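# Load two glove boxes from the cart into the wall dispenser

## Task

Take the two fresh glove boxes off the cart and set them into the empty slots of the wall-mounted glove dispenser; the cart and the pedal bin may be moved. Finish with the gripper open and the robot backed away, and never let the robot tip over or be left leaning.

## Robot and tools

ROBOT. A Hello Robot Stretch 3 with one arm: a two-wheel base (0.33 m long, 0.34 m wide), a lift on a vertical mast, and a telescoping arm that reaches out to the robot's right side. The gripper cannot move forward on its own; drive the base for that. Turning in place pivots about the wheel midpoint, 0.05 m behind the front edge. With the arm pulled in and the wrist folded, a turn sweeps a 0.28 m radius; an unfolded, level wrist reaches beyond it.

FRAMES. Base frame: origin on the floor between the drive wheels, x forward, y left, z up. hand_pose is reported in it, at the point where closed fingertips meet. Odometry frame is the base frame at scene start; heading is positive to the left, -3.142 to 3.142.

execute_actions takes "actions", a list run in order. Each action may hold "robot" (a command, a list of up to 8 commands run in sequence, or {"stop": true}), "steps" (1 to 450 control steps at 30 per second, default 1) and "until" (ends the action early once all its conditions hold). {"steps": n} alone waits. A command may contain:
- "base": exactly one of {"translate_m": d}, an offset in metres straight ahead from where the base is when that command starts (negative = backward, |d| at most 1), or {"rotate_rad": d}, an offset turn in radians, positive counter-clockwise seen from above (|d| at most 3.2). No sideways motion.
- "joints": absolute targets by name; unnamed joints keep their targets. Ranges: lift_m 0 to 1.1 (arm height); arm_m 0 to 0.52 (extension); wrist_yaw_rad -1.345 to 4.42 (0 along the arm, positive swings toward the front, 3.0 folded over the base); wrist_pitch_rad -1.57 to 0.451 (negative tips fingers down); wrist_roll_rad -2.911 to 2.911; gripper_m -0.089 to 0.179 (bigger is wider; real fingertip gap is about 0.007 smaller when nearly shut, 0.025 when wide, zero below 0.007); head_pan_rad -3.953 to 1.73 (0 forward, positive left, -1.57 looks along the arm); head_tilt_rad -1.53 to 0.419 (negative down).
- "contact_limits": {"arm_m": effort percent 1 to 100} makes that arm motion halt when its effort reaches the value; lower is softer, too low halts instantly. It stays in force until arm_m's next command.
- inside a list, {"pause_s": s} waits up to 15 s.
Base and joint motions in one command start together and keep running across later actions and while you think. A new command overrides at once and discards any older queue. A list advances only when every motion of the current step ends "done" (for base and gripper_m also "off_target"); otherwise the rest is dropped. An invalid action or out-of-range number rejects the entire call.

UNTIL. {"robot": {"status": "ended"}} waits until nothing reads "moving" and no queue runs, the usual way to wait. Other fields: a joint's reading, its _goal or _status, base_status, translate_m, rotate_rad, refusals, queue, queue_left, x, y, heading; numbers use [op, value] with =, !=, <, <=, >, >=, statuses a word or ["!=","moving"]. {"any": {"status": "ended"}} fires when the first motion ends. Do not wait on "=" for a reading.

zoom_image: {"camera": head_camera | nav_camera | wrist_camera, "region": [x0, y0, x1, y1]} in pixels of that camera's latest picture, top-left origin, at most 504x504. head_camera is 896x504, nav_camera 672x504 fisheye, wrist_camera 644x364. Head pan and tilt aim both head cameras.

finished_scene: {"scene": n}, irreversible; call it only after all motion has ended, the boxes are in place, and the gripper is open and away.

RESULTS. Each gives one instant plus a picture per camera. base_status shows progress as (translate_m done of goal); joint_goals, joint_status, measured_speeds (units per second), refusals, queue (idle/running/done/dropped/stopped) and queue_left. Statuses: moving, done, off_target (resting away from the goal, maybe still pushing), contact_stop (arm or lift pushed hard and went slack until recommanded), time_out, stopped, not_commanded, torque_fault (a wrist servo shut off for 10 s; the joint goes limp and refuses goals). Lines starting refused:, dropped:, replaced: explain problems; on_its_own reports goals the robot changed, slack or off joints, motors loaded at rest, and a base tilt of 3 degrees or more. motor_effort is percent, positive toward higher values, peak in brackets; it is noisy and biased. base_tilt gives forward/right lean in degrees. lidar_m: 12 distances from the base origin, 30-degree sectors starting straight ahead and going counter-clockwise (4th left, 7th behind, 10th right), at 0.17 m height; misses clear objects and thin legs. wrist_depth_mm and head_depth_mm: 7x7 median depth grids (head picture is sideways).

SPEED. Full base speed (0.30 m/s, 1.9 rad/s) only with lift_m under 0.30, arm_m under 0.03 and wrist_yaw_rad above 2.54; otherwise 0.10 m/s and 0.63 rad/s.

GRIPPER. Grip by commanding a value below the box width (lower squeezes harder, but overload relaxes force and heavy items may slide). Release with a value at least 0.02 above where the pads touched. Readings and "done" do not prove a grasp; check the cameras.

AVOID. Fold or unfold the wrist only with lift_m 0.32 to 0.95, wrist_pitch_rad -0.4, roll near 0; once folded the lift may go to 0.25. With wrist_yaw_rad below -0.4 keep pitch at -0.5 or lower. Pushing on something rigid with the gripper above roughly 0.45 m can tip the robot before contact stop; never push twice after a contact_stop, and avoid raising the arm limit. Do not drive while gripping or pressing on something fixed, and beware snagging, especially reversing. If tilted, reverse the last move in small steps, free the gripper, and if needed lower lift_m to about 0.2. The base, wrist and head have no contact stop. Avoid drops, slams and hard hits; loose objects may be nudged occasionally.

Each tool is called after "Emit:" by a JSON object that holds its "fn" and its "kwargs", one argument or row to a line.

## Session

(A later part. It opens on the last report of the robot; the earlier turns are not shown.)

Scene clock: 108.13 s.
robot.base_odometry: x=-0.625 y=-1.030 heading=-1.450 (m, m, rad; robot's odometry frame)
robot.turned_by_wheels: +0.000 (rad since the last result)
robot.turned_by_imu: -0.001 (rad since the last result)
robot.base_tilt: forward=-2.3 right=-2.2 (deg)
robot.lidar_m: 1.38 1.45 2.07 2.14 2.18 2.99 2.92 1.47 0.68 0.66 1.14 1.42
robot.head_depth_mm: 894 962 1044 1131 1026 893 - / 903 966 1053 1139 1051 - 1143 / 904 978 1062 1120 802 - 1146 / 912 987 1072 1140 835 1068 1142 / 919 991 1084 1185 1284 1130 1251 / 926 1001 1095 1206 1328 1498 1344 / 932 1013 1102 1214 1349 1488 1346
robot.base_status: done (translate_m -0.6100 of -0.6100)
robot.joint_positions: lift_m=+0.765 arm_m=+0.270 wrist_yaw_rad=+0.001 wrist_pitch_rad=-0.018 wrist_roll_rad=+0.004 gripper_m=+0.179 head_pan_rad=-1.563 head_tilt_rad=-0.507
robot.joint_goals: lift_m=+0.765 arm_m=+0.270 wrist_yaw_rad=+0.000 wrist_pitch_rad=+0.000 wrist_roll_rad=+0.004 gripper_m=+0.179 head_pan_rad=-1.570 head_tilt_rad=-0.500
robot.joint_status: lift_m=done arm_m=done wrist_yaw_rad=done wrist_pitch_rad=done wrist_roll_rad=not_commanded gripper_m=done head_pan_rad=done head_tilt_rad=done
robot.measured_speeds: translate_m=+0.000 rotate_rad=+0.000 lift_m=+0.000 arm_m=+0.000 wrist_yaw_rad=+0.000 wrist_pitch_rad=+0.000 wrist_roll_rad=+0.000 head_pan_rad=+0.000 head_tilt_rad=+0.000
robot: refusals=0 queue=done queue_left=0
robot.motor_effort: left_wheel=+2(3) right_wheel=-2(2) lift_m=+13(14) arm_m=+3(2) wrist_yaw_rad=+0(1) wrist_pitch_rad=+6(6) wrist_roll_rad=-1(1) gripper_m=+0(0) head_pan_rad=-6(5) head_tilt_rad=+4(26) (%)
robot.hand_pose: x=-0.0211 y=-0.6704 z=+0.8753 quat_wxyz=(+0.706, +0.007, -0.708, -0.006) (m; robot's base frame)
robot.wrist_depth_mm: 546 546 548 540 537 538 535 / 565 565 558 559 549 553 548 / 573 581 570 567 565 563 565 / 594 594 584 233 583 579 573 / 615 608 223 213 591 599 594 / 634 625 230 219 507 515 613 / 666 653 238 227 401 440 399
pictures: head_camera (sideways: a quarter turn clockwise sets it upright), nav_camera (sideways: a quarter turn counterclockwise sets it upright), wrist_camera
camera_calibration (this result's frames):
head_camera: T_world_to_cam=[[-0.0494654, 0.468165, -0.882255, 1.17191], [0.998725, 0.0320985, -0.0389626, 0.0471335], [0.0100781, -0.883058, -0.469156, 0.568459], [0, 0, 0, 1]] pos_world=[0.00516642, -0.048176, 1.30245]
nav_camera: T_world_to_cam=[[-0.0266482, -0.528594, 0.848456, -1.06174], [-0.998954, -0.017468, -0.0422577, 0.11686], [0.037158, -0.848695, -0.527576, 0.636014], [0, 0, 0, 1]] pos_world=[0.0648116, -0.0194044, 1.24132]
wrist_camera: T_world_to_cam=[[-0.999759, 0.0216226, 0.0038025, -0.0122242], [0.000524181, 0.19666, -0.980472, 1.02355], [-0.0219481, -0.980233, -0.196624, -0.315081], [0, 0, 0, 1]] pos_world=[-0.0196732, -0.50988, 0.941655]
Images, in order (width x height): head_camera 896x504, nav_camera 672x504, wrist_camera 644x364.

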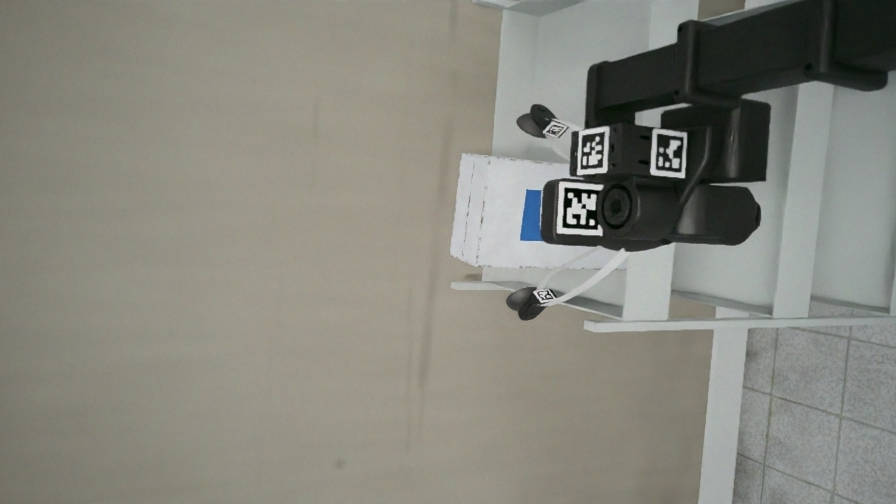

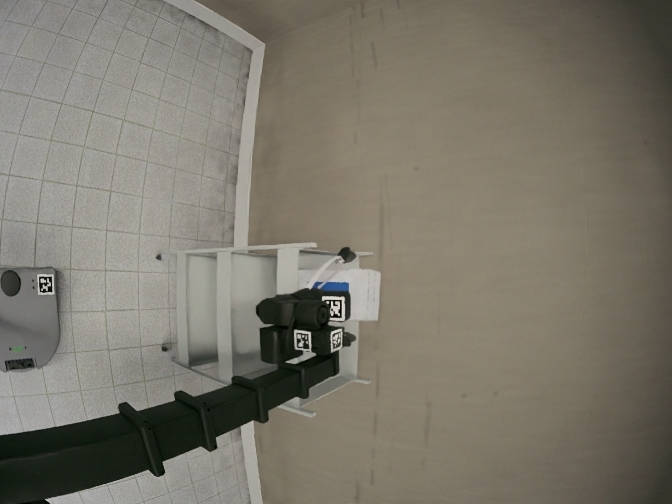

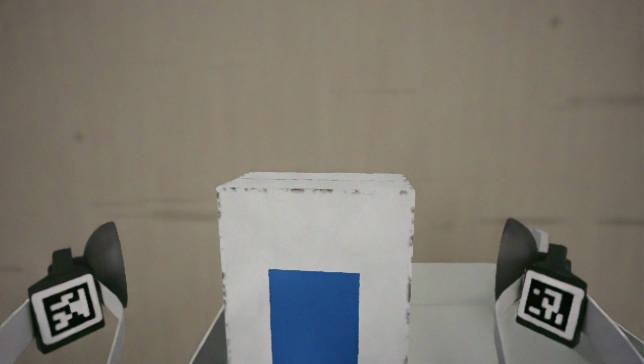

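Emit:
{"fn": "execute_actions", "kwargs": {
  "actions": [
    {"robot":[{"base":{"translate_m":0.026},"joints":{"wrist_yaw_rad":-0.12}},{"joints":{"arm_m":0.365}}],"steps":450,"until":{"robot":{"status":"ended"}}}
  ]
}}

Scene clock: 111.97 s.
robot.base_odometry: x=-0.622 y=-1.056 heading=-1.450 (m, m, rad; robot's odometry frame)
robot.turned_by_wheels: +0.000 (rad since the last result)
robot.turned_by_imu: -0.001 (rad since the last result)
robot.base_tilt: forward=-2.2 right=-2.2 (deg)
robot.lidar_m: 1.36 1.43 2.03 2.14 2.18 3.00 2.94 1.48 0.68 0.66 1.14 1.39
robot.head_depth_mm: 888 962 1042 1128 1027 855 - / 899 969 1055 1142 - 1081 1142 / 908 977 1065 1126 - 1104 1142 / 912 985 1072 1152 963 1073 1140 / 921 996 1076 1195 1317 1473 1351 / 922 1004 1092 1204 1333 1487 1351 / 937 1012 1105 1217 1351 1486 1346
robot.base_status: done (translate_m +0.0260 of +0.0260)
robot.joint_positions: lift_m=+0.765 arm_m=+0.365 wrist_yaw_rad=-0.118 wrist_pitch_rad=-0.018 wrist_roll_rad=+0.004 gripper_m=+0.179 head_pan_rad=-1.563 head_tilt_rad=-0.507
robot.joint_goals: lift_m=+0.765 arm_m=+0.365 wrist_yaw_rad=-0.120 wrist_pitch_rad=+0.000 wrist_roll_rad=+0.004 gripper_m=+0.179 head_pan_rad=-1.570 head_tilt_rad=-0.500
robot.joint_status: lift_m=done arm_m=done wrist_yaw_rad=done wrist_pitch_rad=done wrist_roll_rad=not_commanded gripper_m=done head_pan_rad=done head_tilt_rad=done
robot.measured_speeds: translate_m=+0.000 rotate_rad=+0.000 lift_m=+0.000 arm_m=+0.000 wrist_yaw_rad=+0.000 wrist_pitch_rad=+0.000 wrist_roll_rad=+0.000 head_pan_rad=+0.000 head_tilt_rad=+0.000
robot: refusals=0 queue=done queue_left=0
robot.motor_effort: left_wheel=+2(6) right_wheel=-3(4) lift_m=+14(13) arm_m=+3(3) wrist_yaw_rad=-1(3) wrist_pitch_rad=+6(6) wrist_roll_rad=-1(1) gripper_m=+0(0) head_pan_rad=-5(4) head_tilt_rad=+4(5) (%)
robot.hand_pose: x=-0.0516 y=-0.7636 z=+0.8753 quat_wxyz=(+0.704, -0.035, -0.707, -0.048) (m; robot's base frame)
robot.wrist_depth_mm: 425 433 442 454 463 479 494 / 429 441 451 466 478 494 508 / 443 450 466 476 492 507 522 / 454 468 474 487 503 527 539 / 464 469 126 125 125 528 557 / 475 120 120 119 119 120 579 / 500 310 124 123 123 415 404
pictures: head_camera (sideways: a quarter turn clockwise sets it upright), nav_camera (sideways: a quarter turn counterclockwise sets it upright), wrist_camera
camera_calibration (this result's frames):
head_camera: T_world_to_cam=[[-0.049465, 0.46812, -0.88228, 1.17194], [0.998725, 0.0320962, -0.0389639, 0.0471352], [0.0100781, -0.883082, -0.46911, 0.5684], [0, 0, 0, 1]] pos_world=[0.0051664, -0.048176, 1.30246]
nav_camera: T_world_to_cam=[[-0.0266486, -0.52855, 0.848484, -1.06177], [-0.998954, -0.01747, -0.0422572, 0.11686], [0.037158, -0.848722, -0.527532, 0.635957], [0, 0, 0, 1]] pos_world=[0.0648116, -0.0194076, 1.24132]
wrist_camera: T_world_to_cam=[[-0.990089, 0.140393, 0.00380243, 0.0505613], [0.0239137, 0.195202, -0.980472, 1.04199], [-0.138393, -0.970663, -0.196624, -0.405812], [0, 0, 0, 1]] pos_world=[-0.0310194, -0.604403, 0.941655]
Images, in order (width x height): head_camera 896x504, nav_camera 672x504, wrist_camera 644x364.

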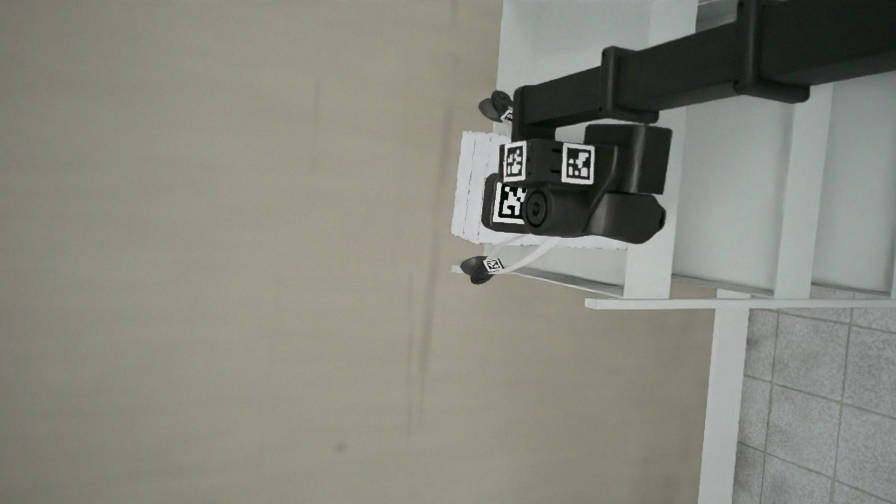

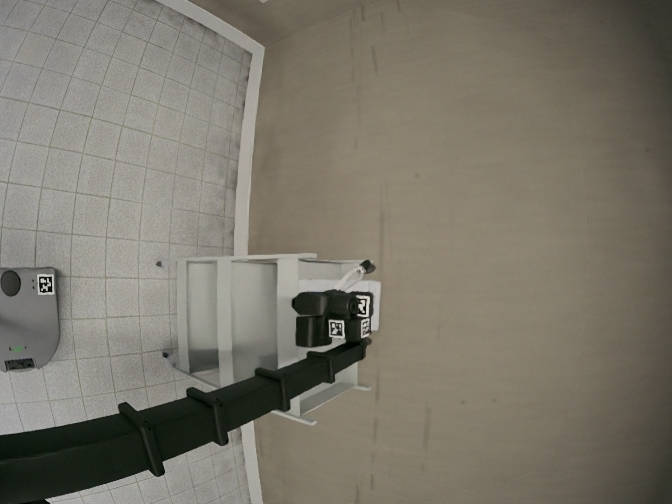

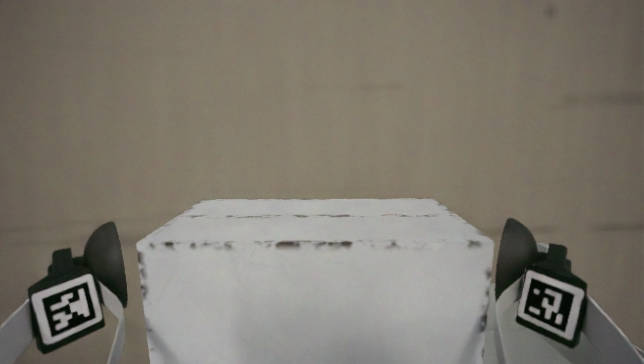

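Flat and centred. Advance 1 cm, grip, and carry.

Emit:
{"fn": "execute_actions", "kwargs": {
  "actions": [
    {"robot":[{"joints":{"arm_m":0.375}},{"joints":{"gripper_m":0.065}},{"pause_s":0.5}],"steps":200,"until":{"robot":{"status":"ended"}}},
    {"robot":{"joints":{"lift_m":1.04,"wrist_pitch_rad":0.16}},"steps":250,"until":{"robot":{"status":"ended"}}},
    {"robot":[{"joints":{"arm_m":0.0,"wrist_yaw_rad":0.075}}],"steps":200,"until":{"robot":{"status":"ended"}}},
    {"robot":[{"base":{"translate_m":0.584}},{"base":{"rotate_rad":1.48}},{"base":{"translate_m":1.0},"joints":{"head_tilt_rad":-0.6}},{"base":{"translate_m":0.02}}],"steps":450,"until":{"robot":{"status":"ended"}}},
    {"steps":300,"until":{"robot":{"status":"ended"}}},
    {"robot":{"joints":{"arm_m":0.29}},"steps":200,"until":{"robot":{"status":"ended"}}}
  ]
}}

Scene clock: 147.50 s.
robot.base_odometry: x=+0.468 y=-1.605 heading=+0.030 (m, m, rad; robot's odometry frame)
robot.turned_by_wheels: +1.480 (rad since the last result)
robot.turned_by_imu: +1.448 (rad since the last result)
robot.base_tilt: forward=-2.2 right=-2.2 (deg)
robot.lidar_m: 1.63 1.68 1.55 3.56 3.15 1.79 1.78 1.09 0.77 0.73 0.75 1.00
robot.head_depth_mm: 596 659 738 733 810 1064 1229 / 588 - 737 722 810 1072 1227 / 594 - 665 798 878 1067 1227 / 601 577 643 809 922 1068 1224 / 601 664 727 814 921 1067 1221 / 601 657 728 816 924 1067 1222 / 604 660 728 813 929 1059 1212
robot.base_status: done (translate_m +0.0200 of +0.0200)
robot.joint_positions: lift_m=+1.039 arm_m=+0.290 wrist_yaw_rad=+0.074 wrist_pitch_rad=+0.087 wrist_roll_rad=+0.003 gripper_m=+0.069 head_pan_rad=-1.563 head_tilt_rad=-0.593
robot.joint_goals: lift_m=+1.040 arm_m=+0.290 wrist_yaw_rad=+0.075 wrist_pitch_rad=+0.160 wrist_roll_rad=+0.003 gripper_m=+0.068 head_pan_rad=-1.570 head_tilt_rad=-0.600
robot.joint_status: lift_m=done arm_m=done wrist_yaw_rad=done wrist_pitch_rad=off_target wrist_roll_rad=not_commanded gripper_m=done head_pan_rad=done head_tilt_rad=done
robot.measured_speeds: translate_m=+0.000 rotate_rad=+0.000 lift_m=+0.000 arm_m=+0.000 wrist_yaw_rad=+0.000 wrist_pitch_rad=+0.000 wrist_roll_rad=+0.000 head_pan_rad=+0.000 head_tilt_rad=+0.000
robot: refusals=0 queue=done queue_left=0
robot.motor_effort: left_wheel=-2(6) right_wheel=+2(5) lift_m=+30(33) arm_m=+3(4) wrist_yaw_rad=+1(4) wrist_pitch_rad=+24(30) wrist_roll_rad=-1(1) gripper_m=-19(96) head_pan_rad=-5(4) head_tilt_rad=-5(19) (%)
robot.hand_pose: x=-0.0023 y=-0.6913 z=+1.1764 quat_wxyz=(+0.704, -0.004, -0.708, +0.057) (m; robot's base frame)
robot.wrist_depth_mm: 199 198 199 198 198 199 198 / 201 202 201 201 201 201 200 / 203 203 203 203 203 203 203 / 206 206 206 205 205 207 205 / 209 207 130 130 130 207 208 / 212 130 131 130 131 210 210 / 214 214 132 132 132 214 213
pictures: head_camera (sideways: a quarter turn clockwise sets it upright), nav_camera (sideways: a quarter turn counterclockwise sets it upright), wrist_camera
camera_calibration (this result's frames):
head_camera: T_world_to_cam=[[-0.0500111, 0.541646, -0.839118, 1.11565], [0.998701, 0.0353, -0.0367363, 0.044231], [0.00972284, -0.839865, -0.542708, 0.664162], [0, 0, 0, 1]] pos_world=[0.00516398, -0.0480441, 1.29824]
nav_camera: T_world_to_cam=[[-0.0261279, -0.598974, 0.800342, -0.999009], [-0.998982, -0.0138014, -0.0429416, 0.117746], [0.0367668, -0.800649, -0.598004, 0.727644], [0, 0, 0, 1]] pos_world=[0.0647712, -0.0141678, 1.23974]
wrist_camera: T_world_to_cam=[[-0.998682, -0.0512824, 0.00188718, -0.0422261], [-0.0066098, 0.0920778, -0.99573, 1.26847], [0.0508897, -0.99443, -0.0922955, -0.408341], [0, 0, 0, 1]] pos_world=[-0.0130057, -0.52503, 1.22545]
Images, in order (width x height): head_camera 896x504, nav_camera 672x504, wrist_camera 644x364.

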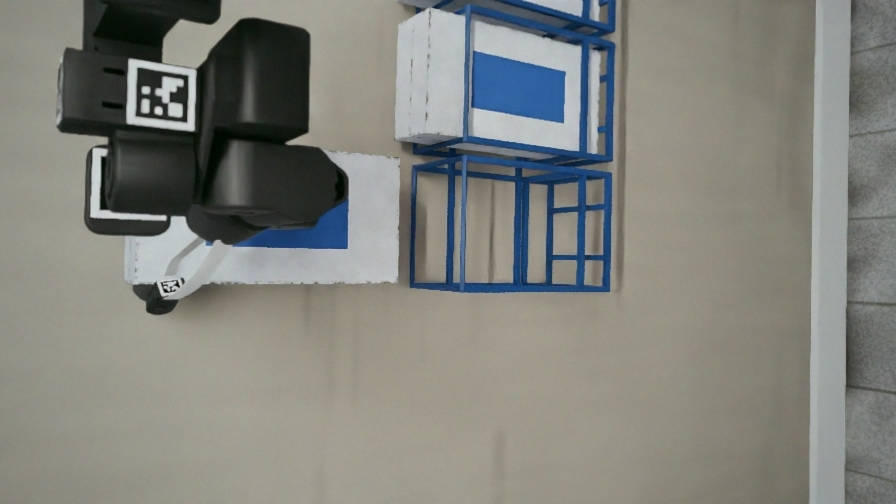

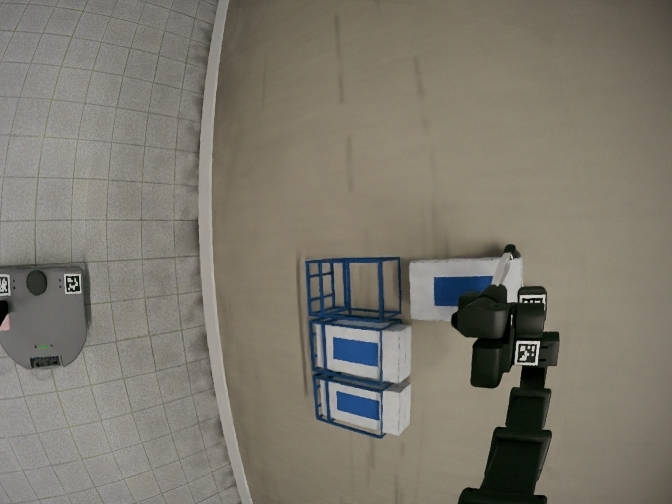

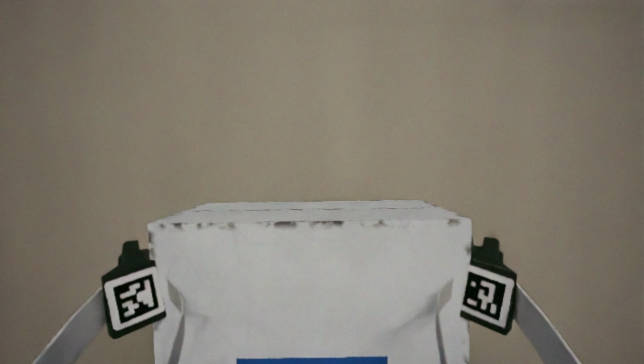

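Emit:
{"fn": "execute_actions", "kwargs": {
  "actions": [
    {"robot":{"joints":{"lift_m":0.975,"arm_m":0.295}},"steps":100,"until":{"robot":{"status":"ended"}}}
  ]
}}

Emit:
{"fn": "zoom_image", "kwargs": {
  "camera": "head_camera",
  "region": [300,90,620,330]
}}

Scene clock: 148.97 s.
robot.base_odometry: x=+0.468 y=-1.605 heading=+0.030 (m, m, rad; robot's odometry frame)
robot.turned_by_wheels: +0.000 (rad since the last result)
robot.turned_by_imu: +0.000 (rad since the last result)
robot.base_tilt: forward=-2.2 right=-2.2 (deg)
robot.lidar_m: 1.64 1.68 1.55 3.56 3.15 1.80 1.78 1.09 0.77 0.73 0.75 0.99
robot.head_depth_mm: 602 650 - 725 810 1072 1227 / 602 644 - 711 809 1068 1231 / 601 642 - 796 881 1073 1224 / 600 642 658 726 928 1070 1226 / 601 657 728 815 921 1068 1220 / 601 657 728 816 925 1067 1214 / 602 658 730 814 922 1065 1214
robot.base_status: done (translate_m +0.0200 of +0.0200)
robot.joint_positions: lift_m=+0.975 arm_m=+0.295 wrist_yaw_rad=+0.074 wrist_pitch_rad=+0.088 wrist_roll_rad=+0.003 gripper_m=+0.069 head_pan_rad=-1.563 head_tilt_rad=-0.593
robot.joint_goals: lift_m=+0.975 arm_m=+0.295 wrist_yaw_rad=+0.075 wrist_pitch_rad=+0.160 wrist_roll_rad=+0.003 gripper_m=+0.068 head_pan_rad=-1.570 head_tilt_rad=-0.600
robot.joint_status: lift_m=done arm_m=done wrist_yaw_rad=done wrist_pitch_rad=off_target wrist_roll_rad=not_commanded gripper_m=done head_pan_rad=done head_tilt_rad=done
robot.measured_speeds: translate_m=+0.000 rotate_rad=+0.000 lift_m=+0.000 arm_m=+0.000 wrist_yaw_rad=+0.000 wrist_pitch_rad=+0.000 wrist_roll_rad=+0.000 head_pan_rad=+0.000 head_tilt_rad=+0.000
robot: refusals=0 queue=done queue_left=0
robot.motor_effort: left_wheel=-2(2) right_wheel=+2(2) lift_m=+16(29) arm_m=+3(0) wrist_yaw_rad=+0(1) wrist_pitch_rad=+24(24) wrist_roll_rad=-1(1) gripper_m=-20(20) head_pan_rad=-5(5) head_tilt_rad=-5(5) (%)
robot.hand_pose: x=-0.0023 y=-0.6963 z=+1.1125 quat_wxyz=(+0.704, -0.004, -0.708, +0.057) (m; robot's base frame)
robot.wrist_depth_mm: 193 194 193 194 193 193 193 / 196 196 196 196 196 196 195 / 198 198 198 198 198 198 198 / 201 201 200 200 200 200 201 / 204 202 130 130 130 203 203 / 206 131 131 130 131 205 205 / 208 208 132 132 132 209 208
pictures: head_camera (sideways: a quarter turn clockwise sets it upright), nav_camera (sideways: a quarter turn counterclockwise sets it upright), wrist_camera
camera_calibration (this result's frames):
head_camera: T_world_to_cam=[[-0.0500111, 0.541646, -0.839118, 1.11565], [0.998701, 0.0353, -0.0367363, 0.044231], [0.00972284, -0.839865, -0.542708, 0.664162], [0, 0, 0, 1]] pos_world=[0.00516398, -0.0480441, 1.29824]
nav_camera: T_world_to_cam=[[-0.0261279, -0.598975, 0.800342, -0.999009], [-0.998982, -0.0138014, -0.0429416, 0.117746], [0.0367668, -0.800649, -0.598004, 0.727645], [0, 0, 0, 1]] pos_world=[0.0647712, -0.0141678, 1.23974]
wrist_camera: T_world_to_cam=[[-0.998683, -0.0512812, 0.00187013, -0.0423422], [-0.00655522, 0.0913454, -0.995798, 1.20483], [0.0508949, -0.994498, -0.0915613, -0.420085], [0, 0, 0, 1]] pos_world=[-0.0130083, -0.530001, 1.16139]
Images, in order (width x height): head_camera 896x504, nav_camera 672x504, wrist_camera 644x364.

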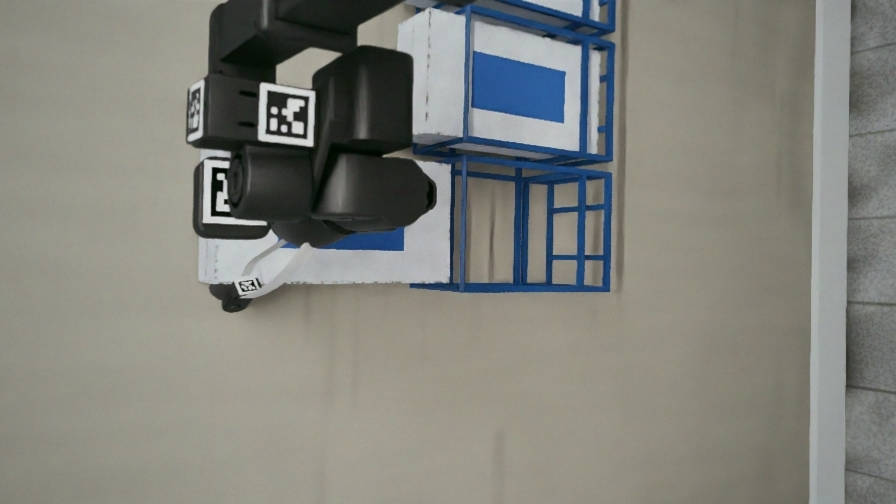

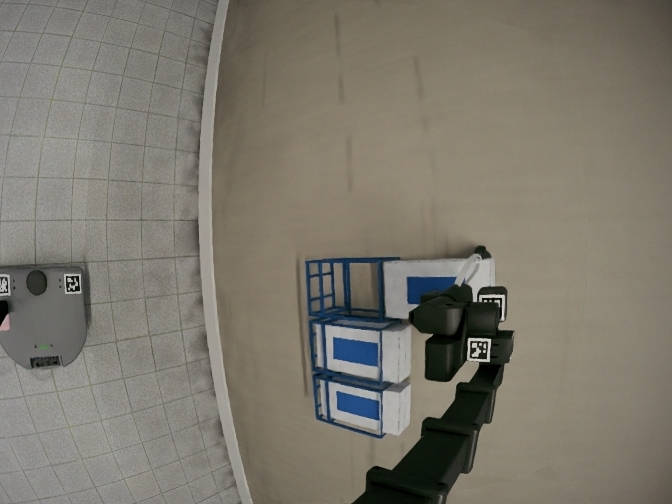

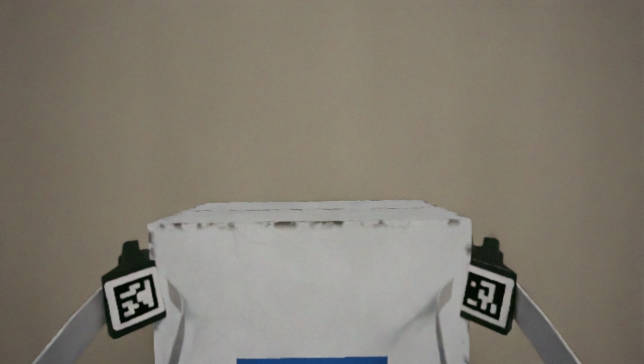

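Region (300, 90, 620, 330) of head_camera's 896x504 image, scaled by 1.575, with more detail than that image has; it fills the top 378 rows of this view, and the rest is white.

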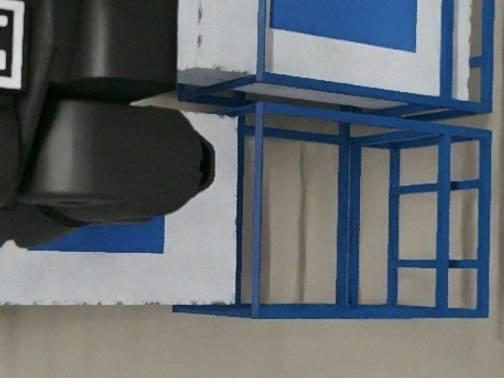

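Emit:
{"fn": "execute_actions", "kwargs": {
  "actions": [
    {"robot":{"joints":{"lift_m":0.92}},"steps":100,"until":{"robot":{"status":"ended"}}}
  ]
}}

Scene clock: 150.37 s.
robot.base_odometry: x=+0.468 y=-1.605 heading=+0.030 (m, m, rad; robot's odometry frame)
robot.turned_by_wheels: +0.000 (rad since the last result)
robot.turned_by_imu: +0.000 (rad since the last result)
robot.base_tilt: forward=-2.2 right=-2.2 (deg)
robot.lidar_m: 1.64 1.68 1.55 3.57 3.16 1.78 1.77 1.09 0.77 0.73 0.75 0.99
robot.head_depth_mm: 602 659 707 - 810 1071 1237 / 602 656 696 - 808 1065 1228 / 602 657 - - 884 1073 1223 / 600 658 662 727 925 1070 1224 / 601 659 728 815 922 1076 1222 / 602 657 727 815 926 1069 1216 / 603 659 728 815 926 1071 1219
robot.base_status: done (translate_m +0.0200 of +0.0200)
robot.joint_positions: lift_m=+0.920 arm_m=+0.295 wrist_yaw_rad=+0.074 wrist_pitch_rad=+0.088 wrist_roll_rad=+0.003 gripper_m=+0.069 head_pan_rad=-1.563 head_tilt_rad=-0.593
robot.joint_goals: lift_m=+0.920 arm_m=+0.295 wrist_yaw_rad=+0.075 wrist_pitch_rad=+0.160 wrist_roll_rad=+0.003 gripper_m=+0.068 head_pan_rad=-1.570 head_tilt_rad=-0.600
robot.joint_status: lift_m=done arm_m=done wrist_yaw_rad=done wrist_pitch_rad=off_target wrist_roll_rad=not_commanded gripper_m=done head_pan_rad=done head_tilt_rad=done
robot.measured_speeds: translate_m=+0.000 rotate_rad=+0.000 lift_m=+0.000 arm_m=+0.000 wrist_yaw_rad=+0.000 wrist_pitch_rad=+0.000 wrist_roll_rad=+0.000 head_pan_rad=+0.000 head_tilt_rad=+0.000
robot: refusals=0 queue=done queue_left=0
robot.motor_effort: left_wheel=-2(3) right_wheel=+2(2) lift_m=+16(17) arm_m=+3(3) wrist_yaw_rad=+1(1) wrist_pitch_rad=+24(24) wrist_roll_rad=-1(1) gripper_m=-20(20) head_pan_rad=-5(5) head_tilt_rad=-5(5) (%)
robot.hand_pose: x=-0.0023 y=-0.6963 z=+1.0575 quat_wxyz=(+0.704, -0.004, -0.708, +0.057) (m; robot's base frame)
robot.wrist_depth_mm: 194 194 193 194 194 193 193 / 197 197 196 197 195 196 196 / 198 198 198 198 198 198 198 / 201 201 200 200 200 201 201 / 203 202 130 130 130 203 203 / 206 131 131 131 131 205 206 / 208 209 132 132 132 208 208
pictures: head_camera (sideways: a quarter turn clockwise sets it upright), nav_camera (sideways: a quarter turn counterclockwise sets it upright), wrist_camera
camera_calibration (this result's frames):
head_camera: T_world_to_cam=[[-0.0500111, 0.541646, -0.839118, 1.11565], [0.998701, 0.0353, -0.0367363, 0.044231], [0.00972284, -0.839865, -0.542708, 0.664162], [0, 0, 0, 1]] pos_world=[0.00516398, -0.0480441, 1.29824]
nav_camera: T_world_to_cam=[[-0.0261279, -0.598974, 0.800342, -0.999009], [-0.998982, -0.0138014, -0.0429416, 0.117746], [0.0367668, -0.800649, -0.598004, 0.727645], [0, 0, 0, 1]] pos_world=[0.0647712, -0.0141678, 1.23974]
wrist_camera: T_world_to_cam=[[-0.998683, -0.0512811, 0.00186952, -0.0422387], [-0.00655333, 0.0913208, -0.9958, 1.15005], [0.050895, -0.9945, -0.0915366, -0.425149], [0, 0, 0, 1]] pos_world=[-0.0130084, -0.530001, 1.10638]
Images, in order (width x height): head_camera 896x504, nav_camera 672x504, wrist_camera 644x364.

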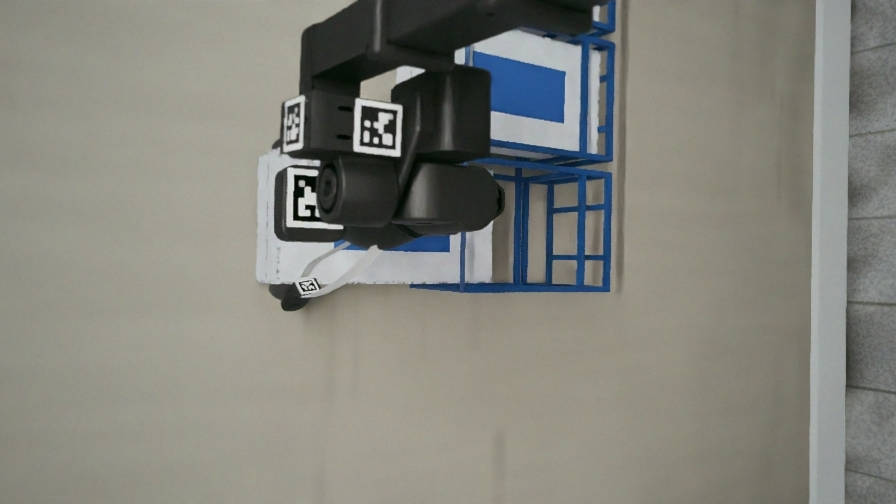

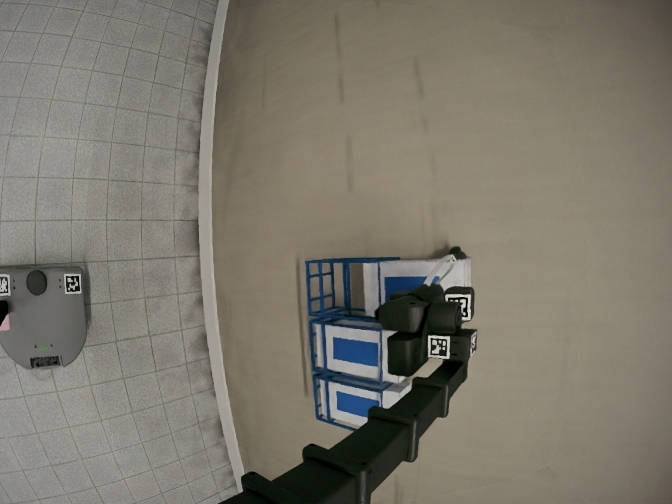

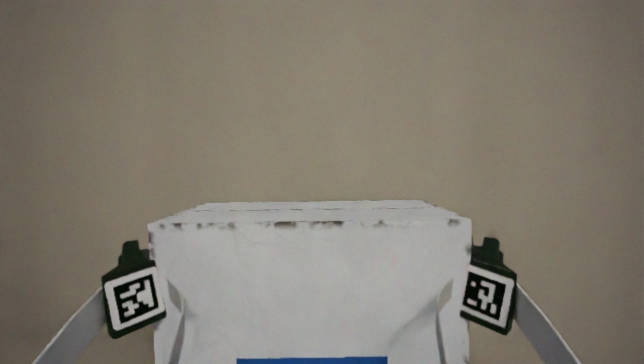

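Clean inside.

Emit:
{"fn": "execute_actions", "kwargs": {
  "actions": [
    {"robot":{"joints":{"lift_m":0.825}},"steps":150,"until":{"robot":{"status":"ended"}}}
  ]
}}

Scene clock: 152.03 s.
robot.base_odometry: x=+0.468 y=-1.605 heading=+0.030 (m, m, rad; robot's odometry frame)
robot.turned_by_wheels: +0.000 (rad since the last result)
robot.turned_by_imu: +0.000 (rad since the last result)
robot.base_tilt: forward=-2.2 right=-2.2 (deg)
robot.lidar_m: 1.63 1.68 1.55 3.56 3.15 1.79 1.78 1.09 0.77 0.73 0.75 0.99
robot.head_depth_mm: 601 659 730 727 - - 1234 / 601 660 731 730 810 1063 1229 / 603 660 716 - 963 1069 1226 / 601 659 712 726 944 1070 1219 / 602 659 729 817 925 1073 1224 / 600 657 727 816 924 1067 1214 / 600 658 727 812 921 1066 1217
robot.base_status: done (translate_m +0.0200 of +0.0200)
robot.joint_positions: lift_m=+0.825 arm_m=+0.295 wrist_yaw_rad=+0.074 wrist_pitch_rad=+0.088 wrist_roll_rad=+0.003 gripper_m=+0.069 head_pan_rad=-1.563 head_tilt_rad=-0.593
robot.joint_goals: lift_m=+0.825 arm_m=+0.295 wrist_yaw_rad=+0.075 wrist_pitch_rad=+0.160 wrist_roll_rad=+0.003 gripper_m=+0.068 head_pan_rad=-1.570 head_tilt_rad=-0.600
robot.joint_status: lift_m=done arm_m=done wrist_yaw_rad=done wrist_pitch_rad=off_target wrist_roll_rad=not_commanded gripper_m=done head_pan_rad=done head_tilt_rad=done
robot.measured_speeds: translate_m=+0.000 rotate_rad=+0.000 lift_m=+0.000 arm_m=+0.000 wrist_yaw_rad=+0.000 wrist_pitch_rad=+0.000 wrist_roll_rad=+0.000 head_pan_rad=+0.000 head_tilt_rad=+0.000
robot: refusals=0 queue=done queue_left=0
robot.motor_effort: left_wheel=-2(2) right_wheel=+2(2) lift_m=+16(16) arm_m=+4(3) wrist_yaw_rad=+0(1) wrist_pitch_rad=+24(23) wrist_roll_rad=-1(1) gripper_m=-19(19) head_pan_rad=-4(5) head_tilt_rad=-5(5) (%)
robot.hand_pose: x=-0.0023 y=-0.6963 z=+0.9625 quat_wxyz=(+0.704, -0.004, -0.708, +0.057) (m; robot's base frame)
robot.wrist_depth_mm: 194 194 193 194 193 193 194 / 196 196 196 196 196 196 195 / 198 198 198 199 198 198 198 / 201 201 200 200 200 200 200 / 204 203 130 130 130 203 203 / 206 130 130 131 131 204 205 / 209 209 132 132 132 153 134
pictures: head_camera (sideways: a quarter turn clockwise sets it upright), nav_camera (sideways: a quarter turn counterclockwise sets it upright), wrist_camera
camera_calibration (this result's frames):
head_camera: T_world_to_cam=[[-0.0500111, 0.541646, -0.839118, 1.11565], [0.998701, 0.0353, -0.0367363, 0.044231], [0.00972284, -0.839865, -0.542708, 0.664162], [0, 0, 0, 1]] pos_world=[0.00516398, -0.0480441, 1.29824]
nav_camera: T_world_to_cam=[[-0.0261279, -0.598974, 0.800342, -0.999009], [-0.998982, -0.0138014, -0.0429416, 0.117746], [0.0367668, -0.800649, -0.598004, 0.727645], [0, 0, 0, 1]] pos_world=[0.0647712, -0.0141678, 1.23974]
wrist_camera: T_world_to_cam=[[-0.998682, -0.0512813, 0.00186904, -0.0420607], [-0.00655188, 0.0913013, -0.995802, 1.05544], [0.0508954, -0.994502, -0.091517, -0.433865], [0, 0, 0, 1]] pos_world=[-0.0130085, -0.53, 1.01139]
Images, in order (width x height): head_camera 896x504, nav_camera 672x504, wrist_camera 644x364.

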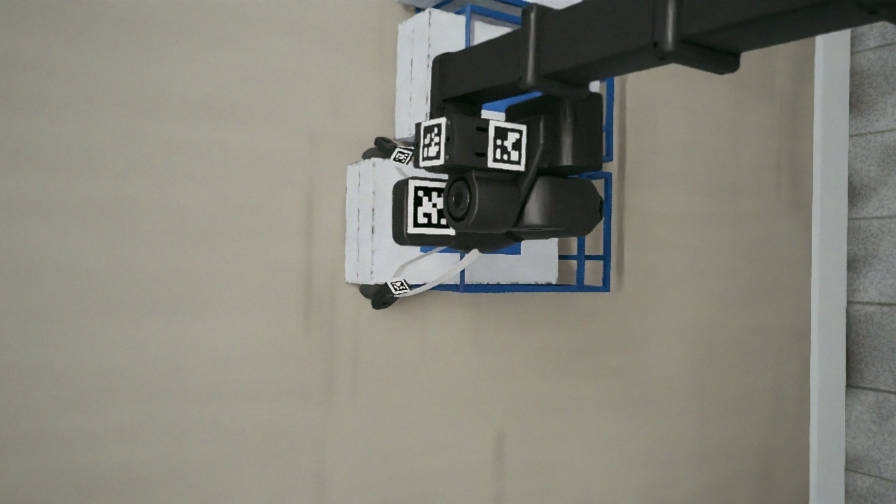

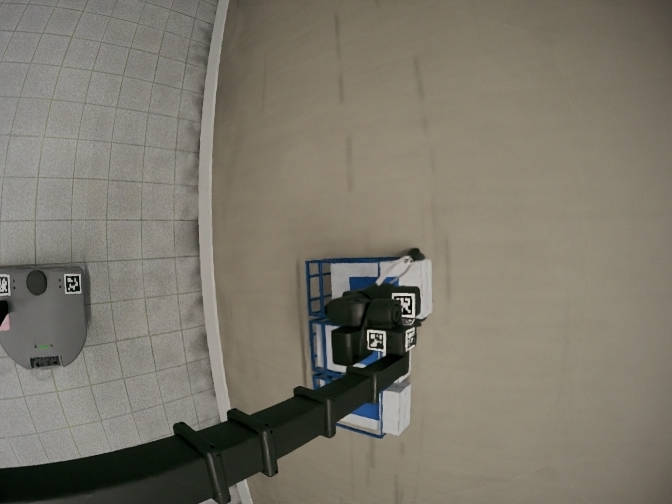

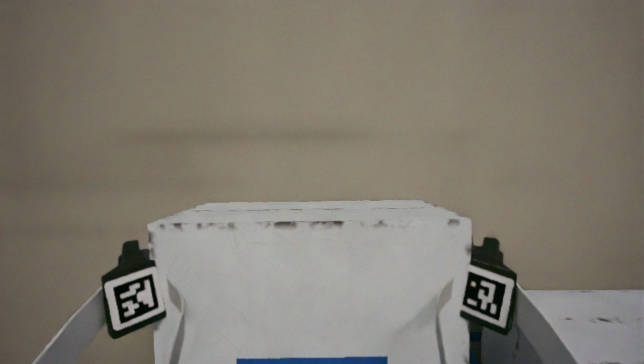

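Emit:
{"fn": "execute_actions", "kwargs": {
  "actions": [
    {"robot":[{"joints":{"gripper_m":0.155,"wrist_pitch_rad":0.07}},{"pause_s":0.3},{"joints":{"lift_m":0.90}},{"joints":{"arm_m":0.0,"head_tilt_rad":-0.7}}],"steps":300,"until":{"robot":{"status":"ended"}}}
  ]
}}

Scene clock: 153.47 s.
robot.base_odometry: x=+0.468 y=-1.605 heading=+0.030 (m, m, rad; robot's odometry frame)
robot.turned_by_wheels: +0.000 (rad since the last result)
robot.turned_by_imu: +0.000 (rad since the last result)
robot.base_tilt: forward=-2.3 right=-2.2 (deg)
robot.lidar_m: 1.64 1.68 1.55 3.56 3.16 1.79 1.78 1.09 0.77 0.73 0.75 0.99
robot.head_depth_mm: 602 660 730 727 - - 1235 / 600 659 729 732 812 1068 1231 / 601 658 729 - 960 1073 1226 / 600 657 730 724 803 1067 1222 / 603 659 727 819 924 1063 1225 / 601 658 729 817 926 1070 1213 / 602 657 728 814 923 1064 1209
robot.base_status: done (translate_m +0.0200 of +0.0200)
robot.joint_positions: lift_m=+0.825 arm_m=+0.295 wrist_yaw_rad=+0.074 wrist_pitch_rad=+0.046 wrist_roll_rad=+0.003 gripper_m=+0.155 head_pan_rad=-1.563 head_tilt_rad=-0.593
robot.joint_goals: lift_m=+0.825 arm_m=+0.295 wrist_yaw_rad=+0.075 wrist_pitch_rad=+0.070 wrist_roll_rad=+0.003 gripper_m=+0.155 head_pan_rad=-1.570 head_tilt_rad=-0.600
robot.joint_status: lift_m=done arm_m=done wrist_yaw_rad=done wrist_pitch_rad=off_target wrist_roll_rad=not_commanded gripper_m=done head_pan_rad=done head_tilt_rad=done
robot.measured_speeds: translate_m=+0.000 rotate_rad=+0.000 lift_m=+0.000 arm_m=+0.000 wrist_yaw_rad=+0.000 wrist_pitch_rad=+0.000 wrist_roll_rad=+0.000 head_pan_rad=+0.000 head_tilt_rad=+0.000
robot: refusals=0 queue=dropped queue_left=0
robot.motor_effort: left_wheel=-2(2) right_wheel=+2(2) lift_m=+16(16) arm_m=+3(3) wrist_yaw_rad=+0(1) wrist_pitch_rad=+8(22) wrist_roll_rad=-1(1) gripper_m=+0(84) head_pan_rad=-6(5) head_tilt_rad=-4(5) (%)
robot.hand_pose: x=-0.0023 y=-0.6960 z=+0.9517 quat_wxyz=(+0.705, +0.010, -0.708, +0.042) (m; robot's base frame)
robot.wrist_depth_mm: 189 189 189 189 189 189 188 / 193 193 192 193 193 193 193 / 196 196 196 196 196 196 196 / 200 200 200 199 200 200 200 / 204 203 204 204 204 203 203 / 209 208 169 169 167 - 164 / - 138 122 122 121 147 121
pictures: head_camera (sideways: a quarter turn clockwise sets it upright), nav_camera (sideways: a quarter turn counterclockwise sets it upright), wrist_camera
dropped: robot: command 0 of its queue: wrist_pitch_rad: off_target
camera_calibration (this result's frames):
head_camera: T_world_to_cam=[[-0.0500111, 0.541646, -0.839118, 1.11565], [0.998701, 0.0352999, -0.0367363, 0.044231], [0.00972274, -0.839865, -0.542708, 0.664162], [0, 0, 0, 1]] pos_world=[0.00516397, -0.0480441, 1.29824]
nav_camera: T_world_to_cam=[[-0.0261279, -0.598975, 0.800342, -0.999009], [-0.998982, -0.0138013, -0.0429416, 0.117746], [0.0367667, -0.800649, -0.598004, 0.727645], [0, 0, 0, 1]] pos_world=[0.0647712, -0.0141678, 1.23974]
wrist_camera: T_world_to_cam=[[-0.998679, -0.0513132, 0.0028367, -0.0430076], [-0.00964364, 0.132899, -0.991083, 1.06912], [0.0504786, -0.9898, -0.133219, -0.391609], [0, 0, 0, 1]] pos_world=[-0.0128727, -0.531907, 1.00753]
Images, in order (width x height): head_camera 896x504, nav_camera 672x504, wrist_camera 644x364.

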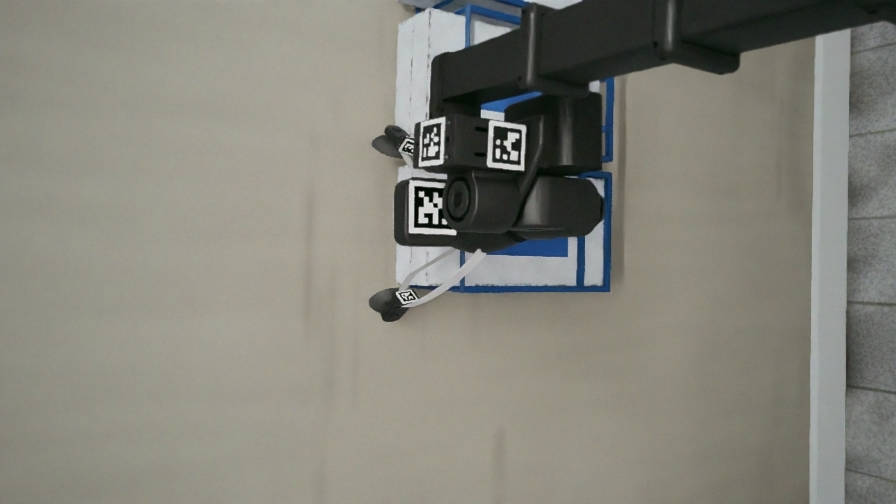

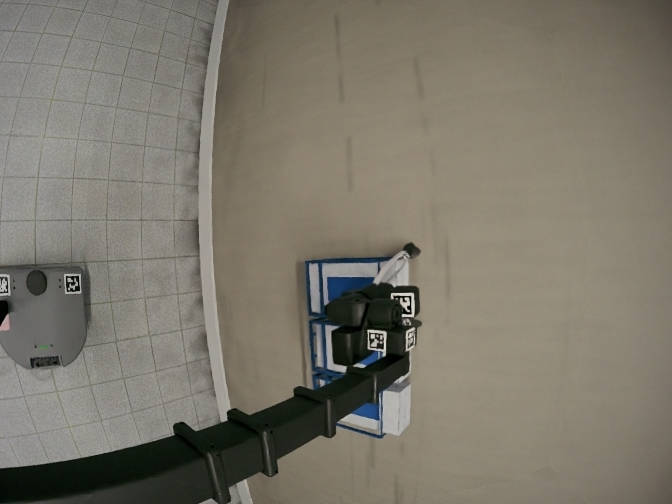

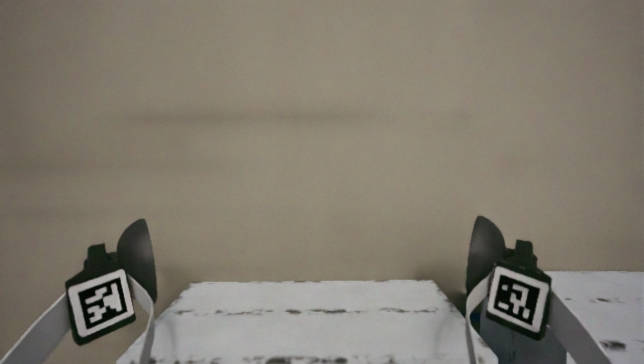

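Emit:
{"fn": "execute_actions", "kwargs": {
  "actions": [
    {"robot":[{"joints":{"lift_m":0.90}},{"joints":{"arm_m":0.0,"head_tilt_rad":-0.7}}],"steps":300,"until":{"robot":{"status":"ended"}}}
  ]
}}

Scene clock: 158.20 s.
robot.base_odometry: x=+0.468 y=-1.605 heading=+0.030 (m, m, rad; robot's odometry frame)
robot.turned_by_wheels: +0.000 (rad since the last result)
robot.turned_by_imu: -0.001 (rad since the last result)
robot.base_tilt: forward=-2.2 right=-2.2 (deg)
robot.lidar_m: 1.64 1.69 1.56 3.56 3.17 1.79 1.78 1.09 0.77 0.73 0.75 1.00
robot.head_depth_mm: 610 678 724 761 1017 - - / 609 680 724 764 997 - - / 610 678 735 748 - - - / 611 679 727 749 - 1274 1225 / 610 679 764 876 1024 1246 1221 / 610 680 765 878 1028 1235 1220 / 611 677 763 872 1028 1239 1221
robot.base_status: done (translate_m +0.0200 of +0.0200)
robot.joint_positions: lift_m=+0.900 arm_m=+0.000 wrist_yaw_rad=+0.074 wrist_pitch_rad=+0.047 wrist_roll_rad=+0.003 gripper_m=+0.155 head_pan_rad=-1.563 head_tilt_rad=-0.691
robot.joint_goals: lift_m=+0.900 arm_m=+0.000 wrist_yaw_rad=+0.075 wrist_pitch_rad=+0.070 wrist_roll_rad=+0.003 gripper_m=+0.155 head_pan_rad=-1.570 head_tilt_rad=-0.700
robot.joint_status: lift_m=done arm_m=done wrist_yaw_rad=done wrist_pitch_rad=off_target wrist_roll_rad=not_commanded gripper_m=done head_pan_rad=done head_tilt_rad=done
robot.measured_speeds: translate_m=+0.000 rotate_rad=+0.000 lift_m=+0.000 arm_m=+0.000 wrist_yaw_rad=+0.000 wrist_pitch_rad=+0.000 wrist_roll_rad=+0.000 head_pan_rad=+0.000 head_tilt_rad=+0.000
robot: refusals=0 queue=done queue_left=0
robot.motor_effort: left_wheel=-2(3) right_wheel=+2(2) lift_m=+28(30) arm_m=-3(5) wrist_yaw_rad=+0(0) wrist_pitch_rad=+8(8) wrist_roll_rad=-1(1) gripper_m=+1(0) head_pan_rad=-5(5) head_tilt_rad=-6(18) (%)
robot.hand_pose: x=-0.0023 y=-0.4017 z=+1.0263 quat_wxyz=(+0.705, +0.010, -0.708, +0.043) (m; robot's base frame)
robot.wrist_depth_mm: 476 477 480 476 474 471 474 / 485 483 484 483 482 483 486 / 488 494 489 490 492 491 488 / 504 497 511 503 502 497 502 / 508 507 513 503 507 511 505 / 519 517 517 412 425 - 425 / 534 529 535 419 427 433 439
pictures: head_camera (sideways: a quarter turn clockwise sets it upright), nav_camera (sideways: a quarter turn counterclockwise sets it upright), wrist_camera
camera_calibration (this result's frames):
head_camera: T_world_to_cam=[[-0.0506195, 0.62158, -0.781713, 1.04082], [0.998675, 0.0387796, -0.0338331, 0.0404471], [0.00928453, -0.78239, -0.622719, 0.768256], [0, 0, 0, 1]] pos_world=[0.00515938, -0.0474452, 1.2934]
nav_camera: T_world_to_cam=[[-0.0255507, -0.674818, 0.737542, -0.917155], [-0.999015, -0.00954542, -0.0433426, 0.118263], [0.0362885, -0.737923, -0.673909, 0.826386], [0, 0, 0, 1]] pos_world=[0.064724, -0.00797546, 1.23848]
wrist_camera: T_world_to_cam=[[-0.998679, -0.0513105, 0.00280677, -0.0280858], [-0.00954821, 0.131618, -0.991255, 1.10364], [0.0504924, -0.989972, -0.131934, -0.0917785], [0, 0, 0, 1]] pos_world=[-0.0128769, -0.237557, 1.08195]
Images, in order (width x height): head_camera 896x504, nav_camera 672x504, wrist_camera 644x364.

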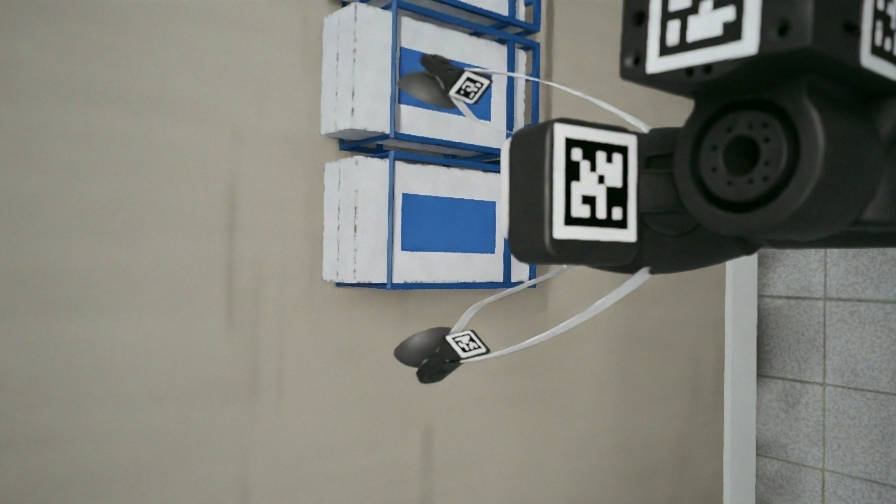

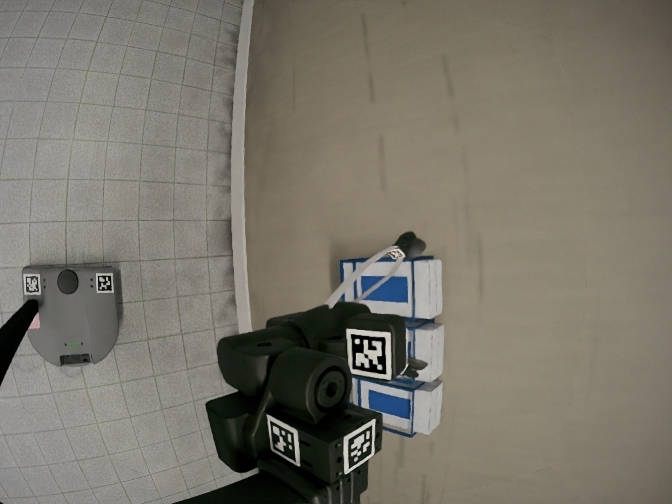

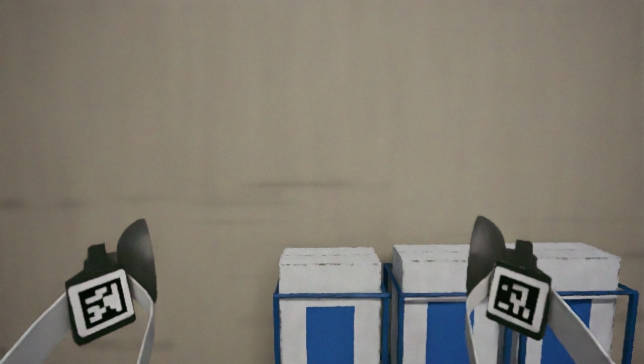

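Emit:
{"fn": "finished_scene", "kwargs": {
  "scene": 2
}}

The scene is finished: the task was done.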